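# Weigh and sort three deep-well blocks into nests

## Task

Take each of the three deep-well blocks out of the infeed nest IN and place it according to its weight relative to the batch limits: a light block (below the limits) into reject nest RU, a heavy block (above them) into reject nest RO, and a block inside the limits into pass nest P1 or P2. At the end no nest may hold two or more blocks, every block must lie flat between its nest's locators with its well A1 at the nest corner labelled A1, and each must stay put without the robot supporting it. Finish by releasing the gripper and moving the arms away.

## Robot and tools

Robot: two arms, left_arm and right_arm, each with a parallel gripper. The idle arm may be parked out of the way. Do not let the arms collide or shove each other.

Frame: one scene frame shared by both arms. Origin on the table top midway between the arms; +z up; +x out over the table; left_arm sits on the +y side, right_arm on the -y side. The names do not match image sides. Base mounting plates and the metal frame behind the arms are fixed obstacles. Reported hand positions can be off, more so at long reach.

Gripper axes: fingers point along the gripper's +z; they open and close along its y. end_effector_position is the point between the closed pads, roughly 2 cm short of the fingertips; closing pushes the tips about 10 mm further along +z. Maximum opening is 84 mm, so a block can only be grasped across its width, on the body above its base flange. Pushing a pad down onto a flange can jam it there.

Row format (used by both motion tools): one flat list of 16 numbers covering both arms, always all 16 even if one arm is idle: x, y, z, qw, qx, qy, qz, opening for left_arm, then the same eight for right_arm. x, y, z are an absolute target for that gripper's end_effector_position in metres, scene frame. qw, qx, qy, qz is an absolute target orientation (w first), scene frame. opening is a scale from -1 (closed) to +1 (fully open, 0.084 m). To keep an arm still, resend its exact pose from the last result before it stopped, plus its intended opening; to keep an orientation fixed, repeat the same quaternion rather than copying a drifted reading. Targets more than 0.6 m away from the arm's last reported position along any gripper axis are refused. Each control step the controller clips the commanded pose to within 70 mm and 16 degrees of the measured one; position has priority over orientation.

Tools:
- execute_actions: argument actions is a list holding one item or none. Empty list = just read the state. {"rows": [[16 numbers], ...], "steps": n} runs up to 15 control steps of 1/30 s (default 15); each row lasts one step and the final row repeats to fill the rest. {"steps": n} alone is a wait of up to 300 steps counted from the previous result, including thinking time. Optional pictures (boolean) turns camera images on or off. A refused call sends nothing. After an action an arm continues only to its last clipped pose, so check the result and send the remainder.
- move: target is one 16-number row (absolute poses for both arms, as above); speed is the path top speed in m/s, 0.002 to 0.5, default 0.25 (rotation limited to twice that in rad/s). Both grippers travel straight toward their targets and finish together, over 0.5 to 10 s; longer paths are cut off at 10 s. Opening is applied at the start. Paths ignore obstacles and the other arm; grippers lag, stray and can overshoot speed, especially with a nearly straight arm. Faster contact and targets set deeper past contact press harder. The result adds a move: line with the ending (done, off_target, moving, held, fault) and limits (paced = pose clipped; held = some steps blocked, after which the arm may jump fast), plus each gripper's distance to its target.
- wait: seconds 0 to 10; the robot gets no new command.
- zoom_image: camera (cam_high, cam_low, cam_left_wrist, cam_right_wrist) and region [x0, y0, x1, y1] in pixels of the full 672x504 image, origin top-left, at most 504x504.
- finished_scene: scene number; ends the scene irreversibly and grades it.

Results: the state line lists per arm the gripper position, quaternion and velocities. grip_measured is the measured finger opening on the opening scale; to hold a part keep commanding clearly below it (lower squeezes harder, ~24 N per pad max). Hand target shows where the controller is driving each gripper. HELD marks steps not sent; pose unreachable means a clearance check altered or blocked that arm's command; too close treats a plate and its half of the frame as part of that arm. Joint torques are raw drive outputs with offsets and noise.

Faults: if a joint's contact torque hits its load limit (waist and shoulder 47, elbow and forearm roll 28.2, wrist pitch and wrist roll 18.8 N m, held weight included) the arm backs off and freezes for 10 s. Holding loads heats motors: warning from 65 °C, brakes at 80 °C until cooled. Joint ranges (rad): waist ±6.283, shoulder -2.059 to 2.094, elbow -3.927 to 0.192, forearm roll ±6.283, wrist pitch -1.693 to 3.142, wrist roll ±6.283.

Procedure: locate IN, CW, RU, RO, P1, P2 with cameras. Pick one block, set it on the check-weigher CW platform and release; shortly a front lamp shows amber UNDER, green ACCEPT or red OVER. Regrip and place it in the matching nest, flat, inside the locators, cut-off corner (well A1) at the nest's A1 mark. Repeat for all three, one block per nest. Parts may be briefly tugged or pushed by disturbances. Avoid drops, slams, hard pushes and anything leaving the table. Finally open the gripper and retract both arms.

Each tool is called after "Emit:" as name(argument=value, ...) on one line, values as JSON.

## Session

Emit:
execute_actions(actions=[])

Scene clock: 0.00 s of 12600.00 s.
left_arm: end_effector_position=(-0.0470, +0.4861, +0.3005) grip_measured=+1.00 end_effector_quat_wxyz=(+0.548, -0.139, +0.764, +0.310) end_effector_velocity=(-0.000, -0.000, +0.000) end_effector_angular_velocity=(+0.001, +0.001, +0.001) | right_arm: end_effector_position=(+0.4913, +0.0766, +0.1862) grip_measured=+1.00 end_effector_quat_wxyz=(-0.123, -0.672, +0.728, -0.059) end_effector_velocity=(+0.000, -0.001, -0.001) end_effector_angular_velocity=(-0.003, +0.002, +0.001)
Joint positions: left_arm=[ 2.882  0.819 -0.829 -0.907  2.251  0.528  0.084] | right_arm=[ 0.886  1.302 -2.162 -0.883  1.558 -3.28   0.084]
Joint velocities: left_arm=[ 0.001 -0.     0.    -0.    -0.     0.    -0.   ] | right_arm=[-0.002 -0.     0.     0.     0.002 -0.002  0.   ]
Joint torques (N m, as the arm reports them, + toward a larger angle): no reading
Motor temperatures (°C, as the motors report them): left_arm=[28 30 32 29 35 34] | right_arm=[28 34 33 33 35 33]
Hand target (left_arm): -0.047, +0.486, +0.301; +0.548, -0.139, +0.764, +0.310
Hand target (right_arm): +0.491, +0.077, +0.186; +0.123, +0.672, -0.728, +0.059
camera_calibration (this result's frames):
cam_left_wrist: T_world_to_cam=[[-0.5617, 0.765503, 0.313844, -0.466088], [0.361788, -0.113882, 0.925278, -0.141184], [0.744045, 0.633274, -0.212983, -0.0777921], [0, 0, 0, 1]] pos_world=[-0.152842, 0.389977, 0.260345]
cam_right_wrist: T_world_to_cam=[[-0.99285, 0.0564439, 0.105178, 0.493267], [0.0277547, 0.966149, -0.256489, 0.0307208], [-0.116095, -0.251736, -0.960808, 0.387768], [0, 0, 0, 1]] pos_world=[0.533905, 0.0400922, 0.328569]

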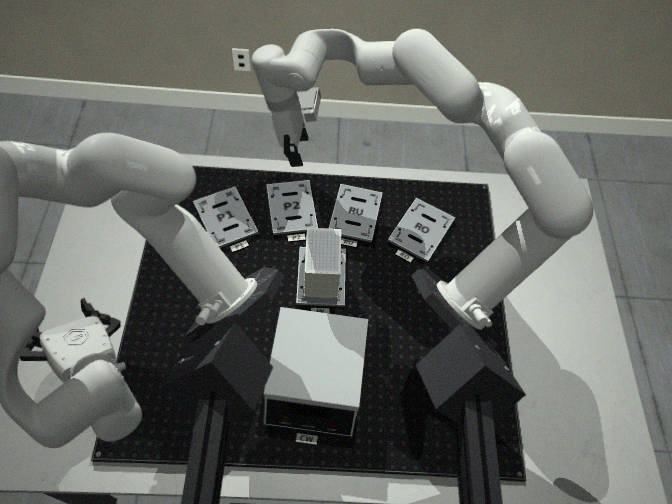

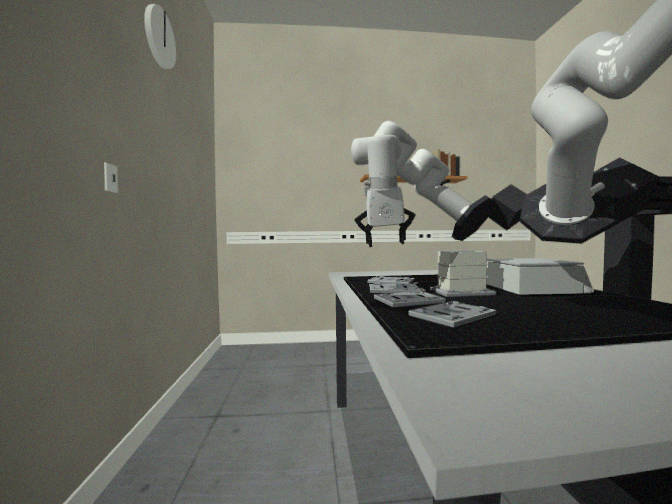

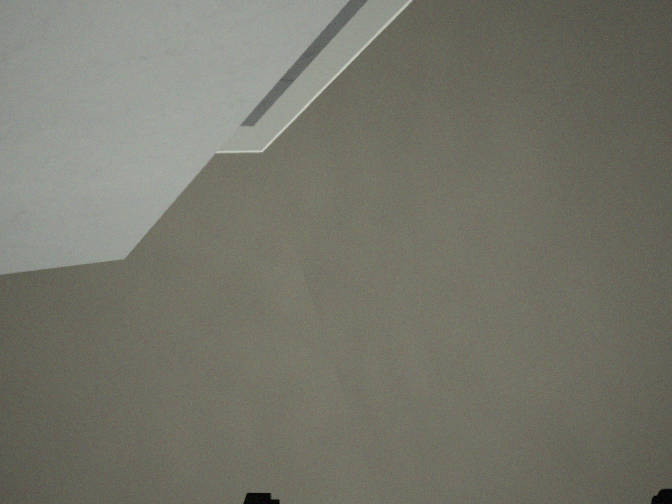

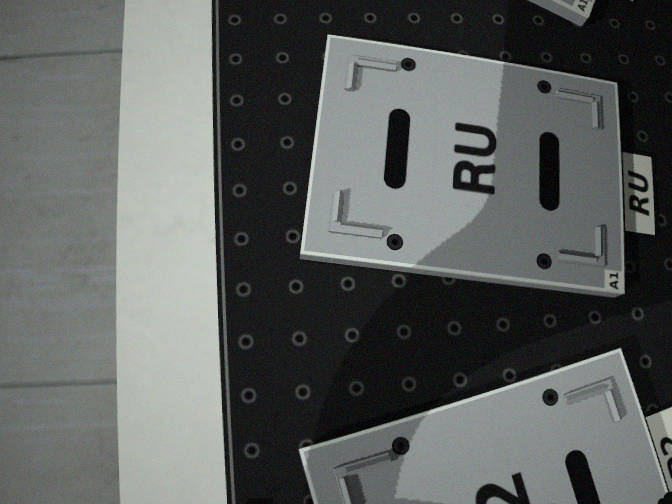

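Emit:
move(target=[-0.047,0.4861,0.3005,0.548,-0.139,0.764,0.310,1,0.25,-0.03,0.42,0,1,0,0,1])

Scene clock: 11.17 s of 12600.00 s.
left_arm: end_effector_position=(-0.0470, +0.4861, +0.3005) grip_measured=+1.00 end_effector_quat_wxyz=(+0.548, -0.139, +0.764, +0.310) end_effector_velocity=(-0.000, -0.000, +0.000) end_effector_angular_velocity=(+0.000, +0.001, +0.001) | right_arm: end_effector_position=(+0.2500, -0.0291, +0.4199) grip_measured=+1.00 end_effector_quat_wxyz=(-0.000, +1.000, -0.000, +0.000) end_effector_velocity=(-0.002, -0.000, +0.002) end_effector_angular_velocity=(+0.004, +0.001, +0.009)
Joint positions: left_arm=[ 2.882  0.82  -0.828 -0.907  2.252  0.528  0.084] | right_arm=[ 1.475  0.456 -1.041 -0.596  1.363 -4.446  0.084]
Joint velocities: left_arm=[ 0.002  0.    -0.    -0.    -0.    -0.001 -0.   ] | right_arm=[ 0.005 -0.004  0.001  0.004 -0.    -0.008  0.   ]
Joint torques (N m, as the arm reports them, + toward a larger angle): left_arm=[ 14.72 -21.8   -8.54  -0.1    1.05   0.18] | right_arm=[  9.65 -13.34 -14.65  -0.78  -1.13  -0.3 ]
Motor temperatures (°C, as the motors report them): left_arm=[29 30 33 29 35 34] | right_arm=[29 34 35 33 35 33]
Hand target (left_arm): -0.047, +0.486, +0.301; +0.548, -0.139, +0.764, +0.310
Hand target (right_arm): +0.250, -0.029, +0.420; -0.001, +1.000, +0.000, +0.000
Off the commanded pose (left_arm): 0.000 m, 0 deg.
Off the commanded pose (right_arm): 0.001 m, 0 deg.
After step 90, 4.30 s passed at rest.
move: done
camera_calibration (this result's frames):
cam_left_wrist: T_world_to_cam=[[-0.562039, 0.765073, 0.314287, -0.466], [0.36181, -0.114281, 0.925221, -0.140961], [0.743778, 0.633722, -0.21258, -0.0781267], [0, 0, 0, 1]] pos_world=[-0.1528, 0.389925, 0.260269]
cam_right_wrist: T_world_to_cam=[[0.0377351, -0.999165, 0.0156716, -0.015742], [-0.999285, -0.0377673, -0.00176121, 0.319991], [0.00235161, -0.0155939, -0.999876, 0.55133], [0, 0, 0, 1]] pos_world=[0.31906, 0.00495368, 0.552071]

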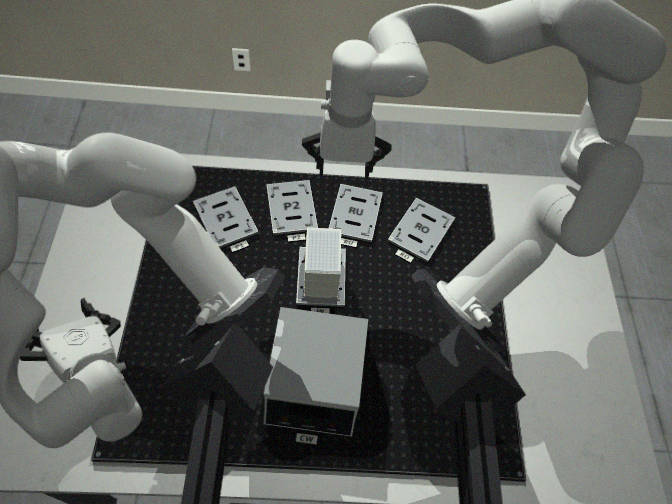

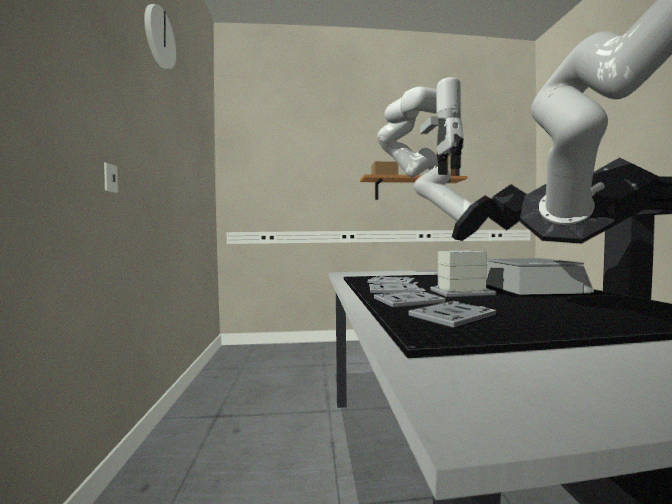

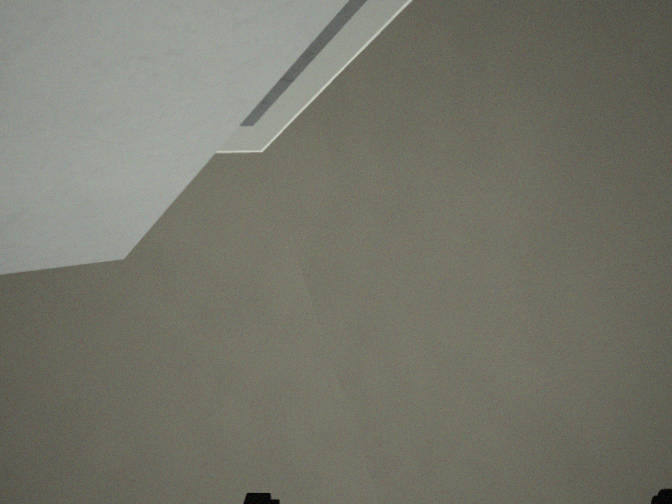

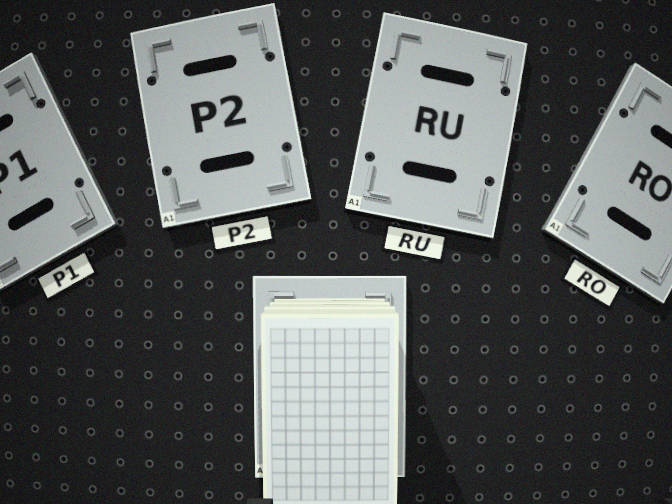

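Emit:
zoom_image(camera="cam_right_wrist", region=[100,200,600,504])

Region (100, 200, 600, 504) of cam_right_wrist's 672x504 image, scaled by 1.008, with more detail than that image has; it fills the top 306 rows of this view, and the rest is white.

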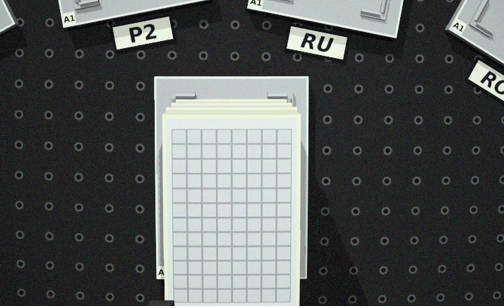

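Emit:
move(target=[-0.047,0.4861,0.3005,0.548,-0.139,0.764,0.310,1,0.222,-0.0012,0.17,0,0.9998,0.0192,0,1], speed=0.15)

Emit:
zoom_image(camera="cam_high", region=[260,200,400,320])

Scene clock: 42.57 s of 12600.00 s.
left_arm: end_effector_position=(-0.0470, +0.4861, +0.3005) grip_measured=+1.00 end_effector_quat_wxyz=(+0.548, -0.139, +0.764, +0.310) end_effector_velocity=(+0.000, -0.000, -0.001) end_effector_angular_velocity=(-0.003, +0.001, -0.002) | right_arm: end_effector_position=(+0.2225, -0.0006, +0.1700) grip_measured=+1.00 end_effector_quat_wxyz=(-0.000, +1.000, +0.019, +0.001) end_effector_velocity=(-0.000, -0.000, -0.002) end_effector_angular_velocity=(-0.003, -0.002, +0.002)
Joint positions: left_arm=[ 2.882  0.82  -0.828 -0.907  2.252  0.528  0.084] | right_arm=[ 1.064  0.855 -0.907 -1.149  0.924 -4.139  0.084]
Joint velocities: left_arm=[-0.002  0.    -0.     0.    -0.003  0.    -0.   ] | right_arm=[-0.003  0.006 -0.002 -0.005  0.002  0.002 -0.   ]
Joint torques (N m, as the arm reports them, + toward a larger angle): left_arm=[ 14.83 -21.58  -8.57  -0.19   1.31   0.08] | right_arm=[ 12.69 -17.51  -8.37  -0.78  -1.47  -0.15]
Motor temperatures (°C, as the motors report them): left_arm=[29 30 33 29 35 34] | right_arm=[29 34 38 33 35 33]
Hand target (left_arm): -0.047, +0.486, +0.301; +0.548, -0.139, +0.764, +0.310
Hand target (right_arm): +0.222, -0.001, +0.170; -0.000, +1.000, +0.019, +0.001
Off the commanded pose (left_arm): 0.000 m, 0 deg.
Off the commanded pose (right_arm): 0.001 m, 0 deg.
After step 90, 26.13 s passed at rest.
move: done
camera_calibration (this result's frames):
cam_left_wrist: T_world_to_cam=[[-0.562039, 0.765073, 0.314286, -0.466], [0.361809, -0.114281, 0.925221, -0.140961], [0.743779, 0.633722, -0.21258, -0.0781264], [0, 0, 0, 1]] pos_world=[-0.1528, 0.389925, 0.260269]
cam_right_wrist: T_world_to_cam=[[0.0763223, -0.996957, 0.0158521, 0.00903265], [-0.997077, -0.0763675, -0.00226716, 0.292719], [0.00347084, -0.0156327, -0.999872, 0.301807], [0, 0, 0, 1]] pos_world=[0.290127, 0.0360775, 0.302289]

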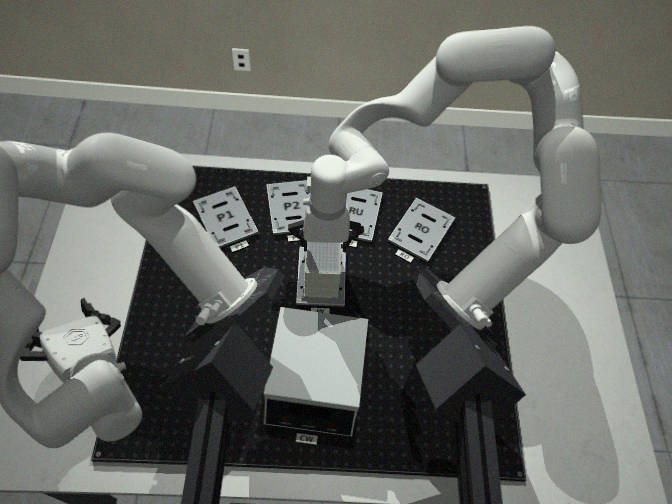

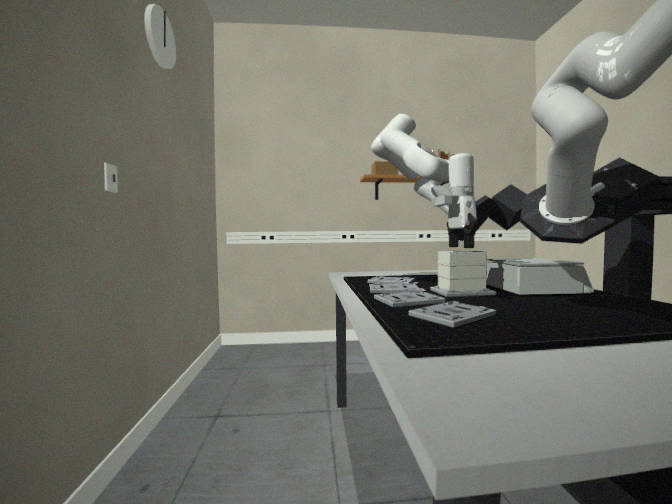

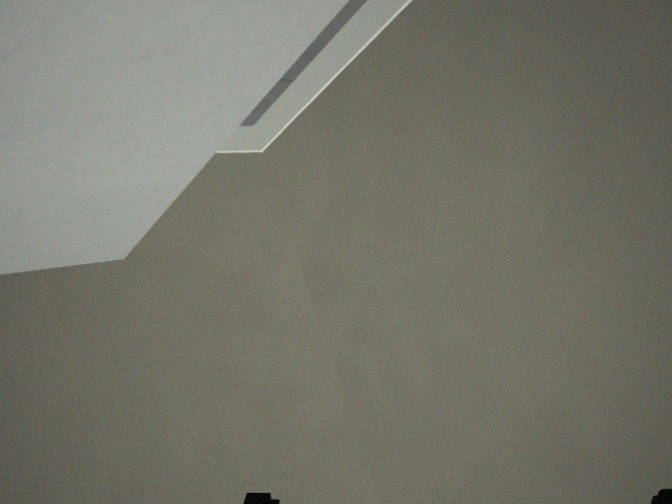

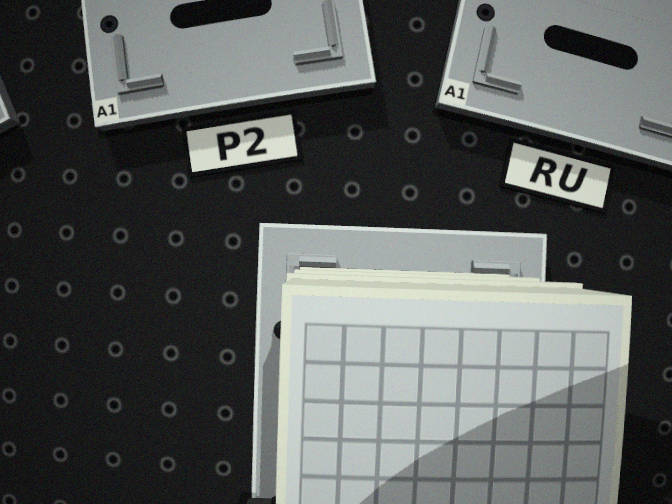

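Region (260, 200, 400, 320) of cam_high's 672x504 image, scaled by 3.600, with more detail than that image has; it fills the top 432 rows of this view, and the rest is white.

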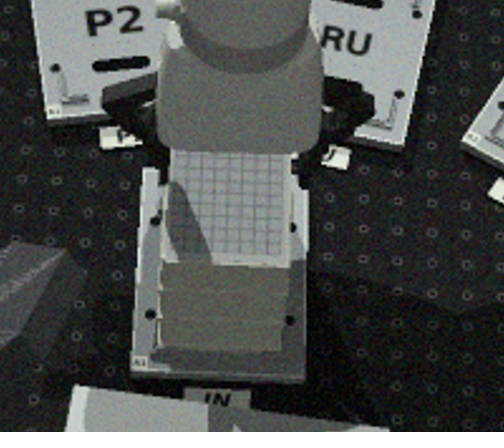

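Emit:
move(target=[-0.047,0.4861,0.3005,0.548,-0.139,0.764,0.310,1,0.222,0.0008,0.163,0,0.9998,0.0192,0,1], speed=0.02)

Emit:
zoom_image(camera="cam_right_wrist", region=[230,444,310,504])

Emit:
zoom_image(camera="cam_low", region=[420,220,500,300])

Scene clock: 60.70 s of 12600.00 s.
left_arm: end_effector_position=(-0.0470, +0.4861, +0.3005) grip_measured=+1.00 end_effector_quat_wxyz=(+0.548, -0.139, +0.764, +0.310) end_effector_velocity=(+0.000, +0.000, +0.000) end_effector_angular_velocity=(+0.000, -0.002, -0.000) | right_arm: end_effector_position=(+0.2220, +0.0007, +0.1632) grip_measured=+1.00 end_effector_quat_wxyz=(+0.000, +1.000, +0.019, +0.000) end_effector_velocity=(+0.001, +0.000, -0.002) end_effector_angular_velocity=(-0.000, +0.001, -0.002)
Joint positions: left_arm=[ 2.882  0.82  -0.828 -0.907  2.252  0.528  0.084] | right_arm=[ 1.049  0.873 -0.916 -1.166  0.92  -4.131  0.084]
Joint velocities: left_arm=[-0.001  0.     0.    -0.     0.001 -0.    -0.   ] | right_arm=[-0.007  0.005 -0.004 -0.007 -0.001  0.003 -0.   ]
Joint torques (N m, as the arm reports them, + toward a larger angle): left_arm=[ 14.87 -21.78  -8.71  -0.27   1.17   0.16] | right_arm=[ 12.24 -16.95  -8.28  -0.91  -1.35  -0.01]
Motor temperatures (°C, as the motors report them): left_arm=[29 30 33 29 35 34] | right_arm=[29 34 36 33 35 33]
Hand target (left_arm): -0.047, +0.486, +0.301; +0.548, -0.139, +0.764, +0.310
Hand target (right_arm): +0.222, +0.001, +0.163; +0.000, +1.000, +0.019, +0.000
Off the commanded pose (left_arm): 0.000 m, 0 deg.
Off the commanded pose (right_arm): 0.000 m, 0 deg.
After step 90, 14.40 s passed at rest.
move: done
camera_calibration (this result's frames):
cam_left_wrist: T_world_to_cam=[[-0.562039, 0.765073, 0.314286, -0.466], [0.361809, -0.114281, 0.925221, -0.140961], [0.743779, 0.633722, -0.21258, -0.0781264], [0, 0, 0, 1]] pos_world=[-0.1528, 0.389925, 0.260269]
cam_right_wrist: T_world_to_cam=[[0.0764364, -0.996938, 0.0164761, 0.0104105], [-0.997072, -0.0764594, -0.000767552, 0.292096], [0.00202495, -0.0163692, -0.999864, 0.295258], [0, 0, 0, 1]] pos_world=[0.289847, 0.0375452, 0.29527]

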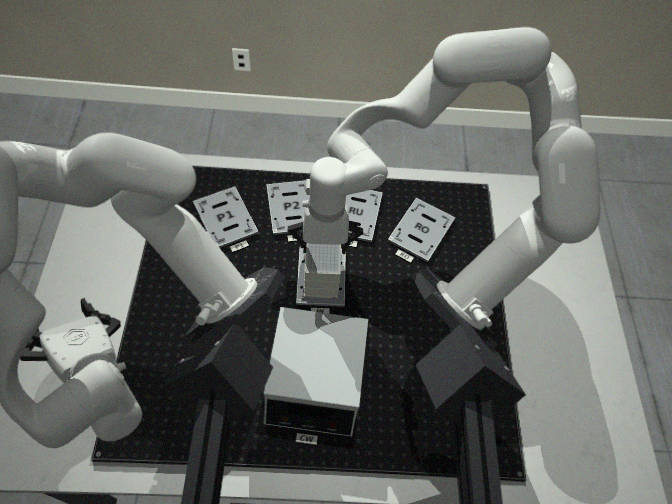

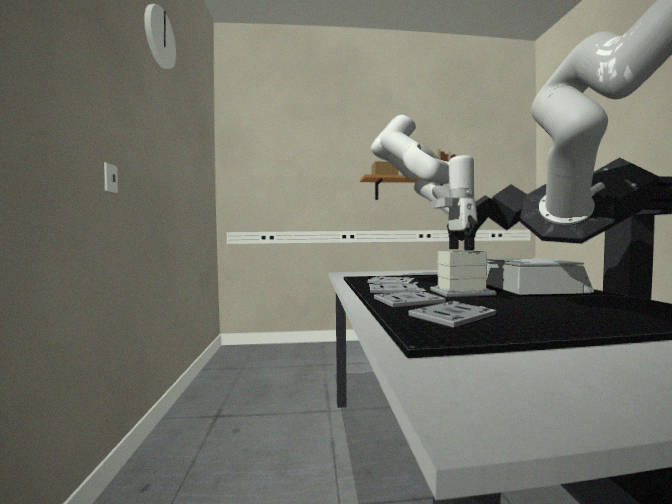

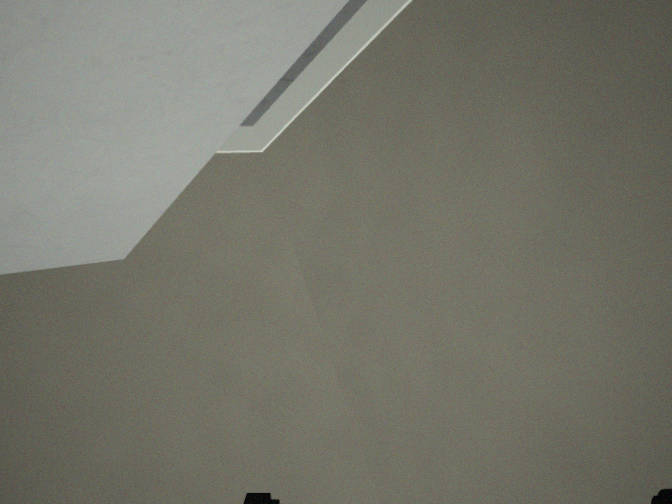

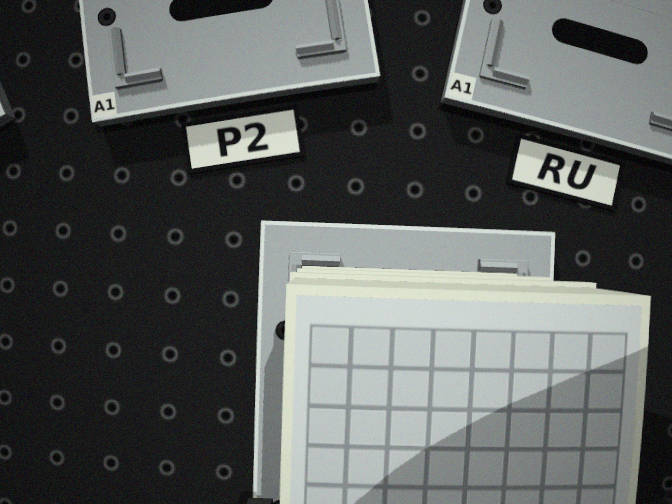

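Region (230, 444, 310, 504) of cam_right_wrist's 672x504 image, scaled by 6.300, with more detail than that image has; it fills the top 378 rows of this view, and the rest is white.

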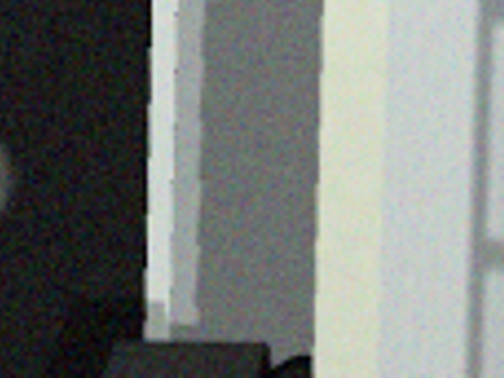

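Region (420, 220, 500, 300) of cam_low's 672x504 image, scaled by 6.300, with more detail than that image has.

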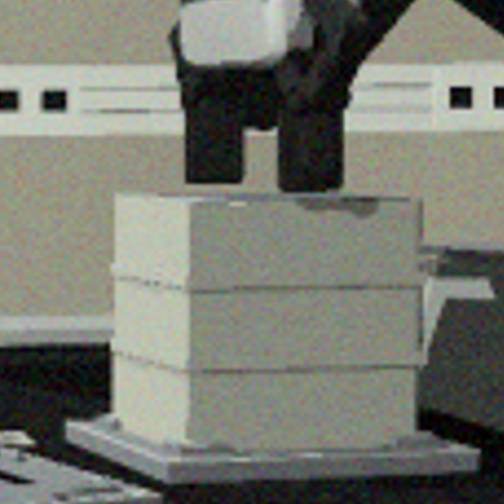

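Emit:
move(target=[-0.047,0.4861,0.3005,0.548,-0.139,0.764,0.310,1,0.222,0.0021,0.163,0,0.9998,0.0192,0,1], speed=0.01)

Emit:
move(target=[-0.047,0.4861,0.3005,0.548,-0.139,0.764,0.310,1,0.222,0.0021,0.152,0,0.9998,0.0192,0,1], speed=0.008)

Emit:
zoom_image(camera="cam_low", region=[420,220,500,300])

Scene clock: 73.77 s of 12600.00 s.
left_arm: end_effector_position=(-0.0470, +0.4861, +0.3005) grip_measured=+1.00 end_effector_quat_wxyz=(+0.548, -0.139, +0.764, +0.310) end_effector_velocity=(-0.000, +0.000, +0.000) end_effector_angular_velocity=(-0.001, -0.000, +0.000) | right_arm: end_effector_position=(+0.2220, +0.0020, +0.1630) grip_measured=+1.00 end_effector_quat_wxyz=(-0.000, +1.000, +0.019, +0.000) end_effector_velocity=(-0.000, +0.000, -0.000) end_effector_angular_velocity=(-0.000, -0.000, -0.001)
Joint positions: left_arm=[ 2.882  0.82  -0.828 -0.907  2.252  0.528  0.084] | right_arm=[ 1.05   0.877 -0.921 -1.165  0.92  -4.132  0.084]
Joint velocities: left_arm=[ 0.    -0.    -0.    -0.     0.    -0.001  0.   ] | right_arm=[ 0.     0.002 -0.002  0.     0.     0.001  0.   ]
Joint torques (N m, as the arm reports them, + toward a larger angle): left_arm=[ 14.47 -21.58  -8.59  -0.21   1.29   0.  ] | right_arm=[ 12.92 -17.48  -8.76  -1.04  -1.26   0.1 ]
Motor temperatures (°C, as the motors report them): left_arm=[29 30 33 29 35 34] | right_arm=[29 34 35 33 35 33]
Hand target (left_arm): -0.047, +0.486, +0.300; +0.548, -0.139, +0.764, +0.310
Hand target (right_arm): +0.222, +0.002, +0.163; +0.000, +1.000, +0.019, -0.000
Off the commanded pose (left_arm): 0.000 m, 0 deg.
Off the commanded pose (right_arm): 0.000 m, 0 deg.
After step 90, 9.37 s passed at rest.
move: done
camera_calibration (this result's frames):
cam_left_wrist: T_world_to_cam=[[-0.562039, 0.765073, 0.314286, -0.466], [0.361809, -0.114281, 0.925221, -0.140961], [0.743779, 0.633722, -0.21258, -0.0781266], [0, 0, 0, 1]] pos_world=[-0.1528, 0.389925, 0.260269]
cam_right_wrist: T_world_to_cam=[[0.0764011, -0.996942, 0.0163985, 0.0117456], [-0.997075, -0.0764236, -0.000749174, 0.292194], [0.00200012, -0.0162933, -0.999865, 0.295132], [0, 0, 0, 1]] pos_world=[0.289852, 0.0388489, 0.295119]

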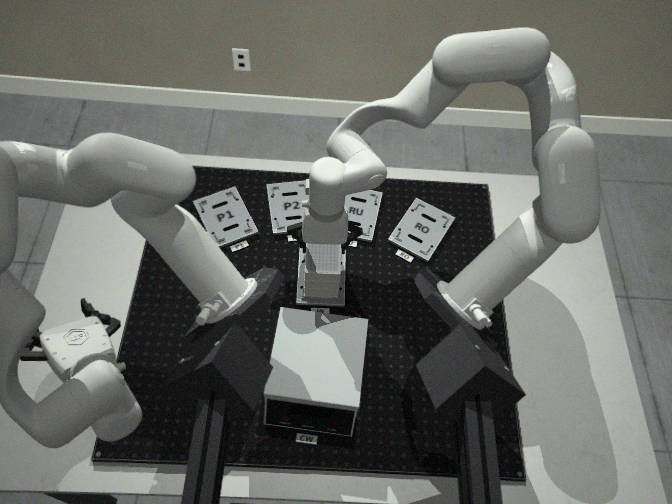

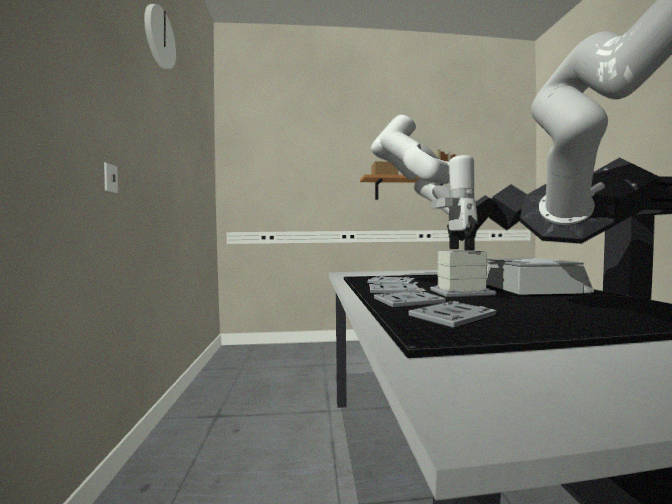

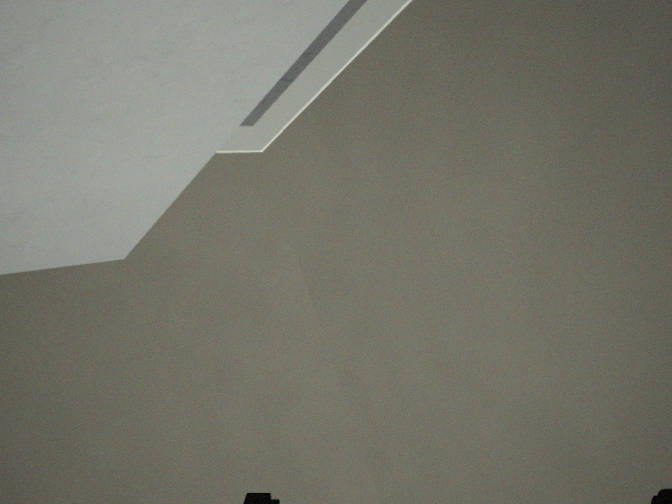

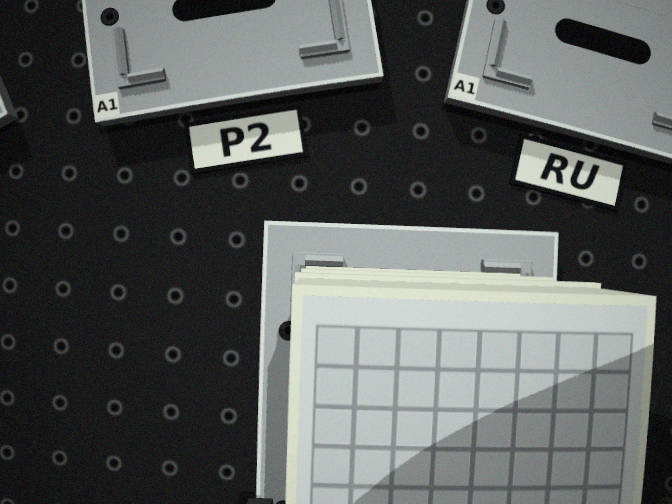

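Scene clock: 75.37 s of 12600.00 s.
left_arm: end_effector_position=(-0.0470, +0.4861, +0.3005) grip_measured=+1.00 end_effector_quat_wxyz=(+0.548, -0.139, +0.764, +0.310) end_effector_velocity=(+0.000, +0.000, +0.000) end_effector_angular_velocity=(+0.001, -0.001, +0.001) | right_arm: end_effector_position=(+0.2220, +0.0021, +0.1522) grip_measured=+1.00 end_effector_quat_wxyz=(-0.000, +1.000, +0.019, +0.000) end_effector_velocity=(-0.000, +0.000, -0.002) end_effector_angular_velocity=(+0.001, +0.000, -0.000)
Joint positions: left_arm=[ 2.882  0.82  -0.828 -0.907  2.252  0.528  0.084] | right_arm=[ 1.026  0.898 -0.928 -1.199  0.914 -4.116  0.084]
Joint velocities: left_arm=[ 0.    -0.     0.     0.     0.001 -0.     0.   ] | right_arm=[-0.004  0.003 -0.001 -0.005 -0.001  0.003 -0.   ]
Joint torques (N m, as the arm reports them, + toward a larger angle): left_arm=[ 14.41 -21.55  -8.78  -0.31   1.34  -0.07] | right_arm=[ 12.21 -17.    -7.78  -0.74  -1.25  -0.18]
Motor temperatures (°C, as the motors report them): left_arm=[29 30 33 29 35 34] | right_arm=[29 34 35 33 35 33]
Hand target (left_arm): -0.047, +0.486, +0.301; +0.548, -0.139, +0.764, +0.310
Hand target (right_arm): +0.222, +0.002, +0.152; +0.000, +1.000, +0.019, +0.000
Off the commanded pose (left_arm): 0.000 m, 0 deg.
Off the commanded pose (right_arm): 0.000 m, 0 deg.
move: done
camera_calibration (this result's frames):
cam_left_wrist: T_world_to_cam=[[-0.562039, 0.765073, 0.314286, -0.466], [0.361809, -0.114281, 0.925221, -0.140961], [0.743778, 0.633722, -0.21258, -0.0781266], [0, 0, 0, 1]] pos_world=[-0.1528, 0.389925, 0.260269]
cam_right_wrist: T_world_to_cam=[[0.0763507, -0.996947, 0.0163288, 0.0120333], [-0.997079, -0.076374, -0.000810674, 0.292244], [0.00205529, -0.0162192, -0.999866, 0.284285], [0, 0, 0, 1]] pos_world=[0.289887, 0.0389273, 0.284287]

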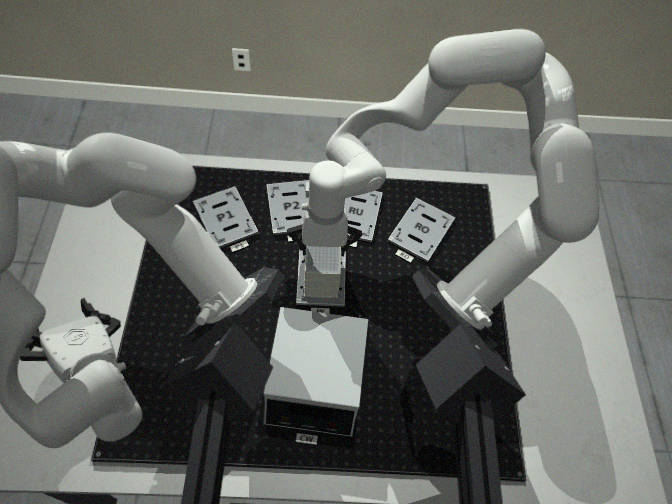

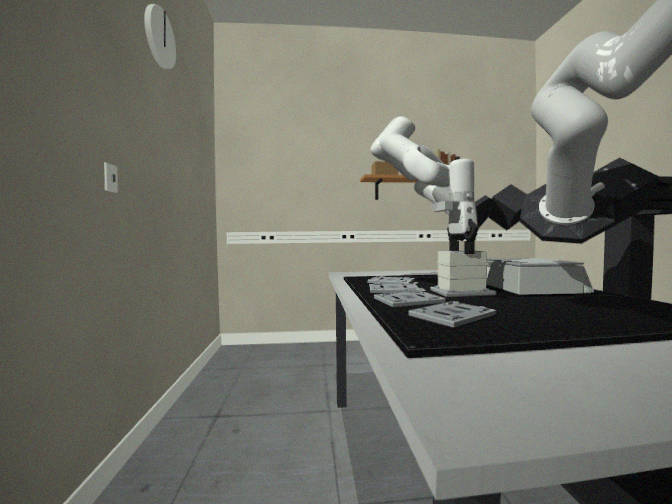

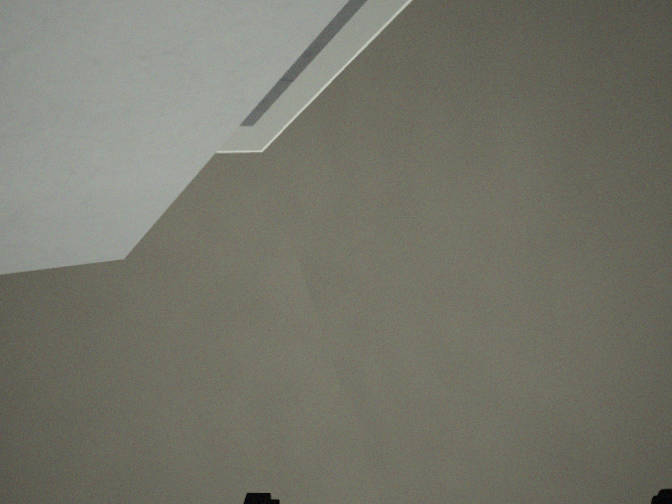

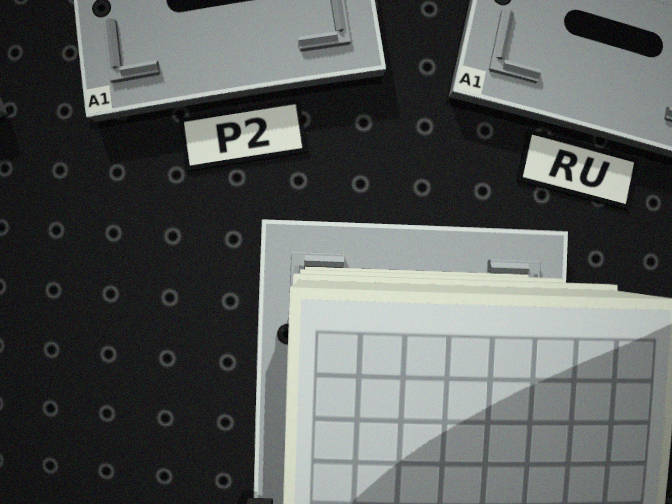

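Region (420, 220, 500, 300) of cam_low's 672x504 image, scaled by 6.300, with more detail than that image has.

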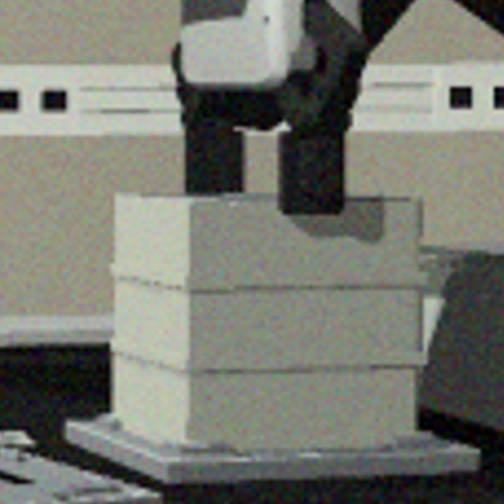

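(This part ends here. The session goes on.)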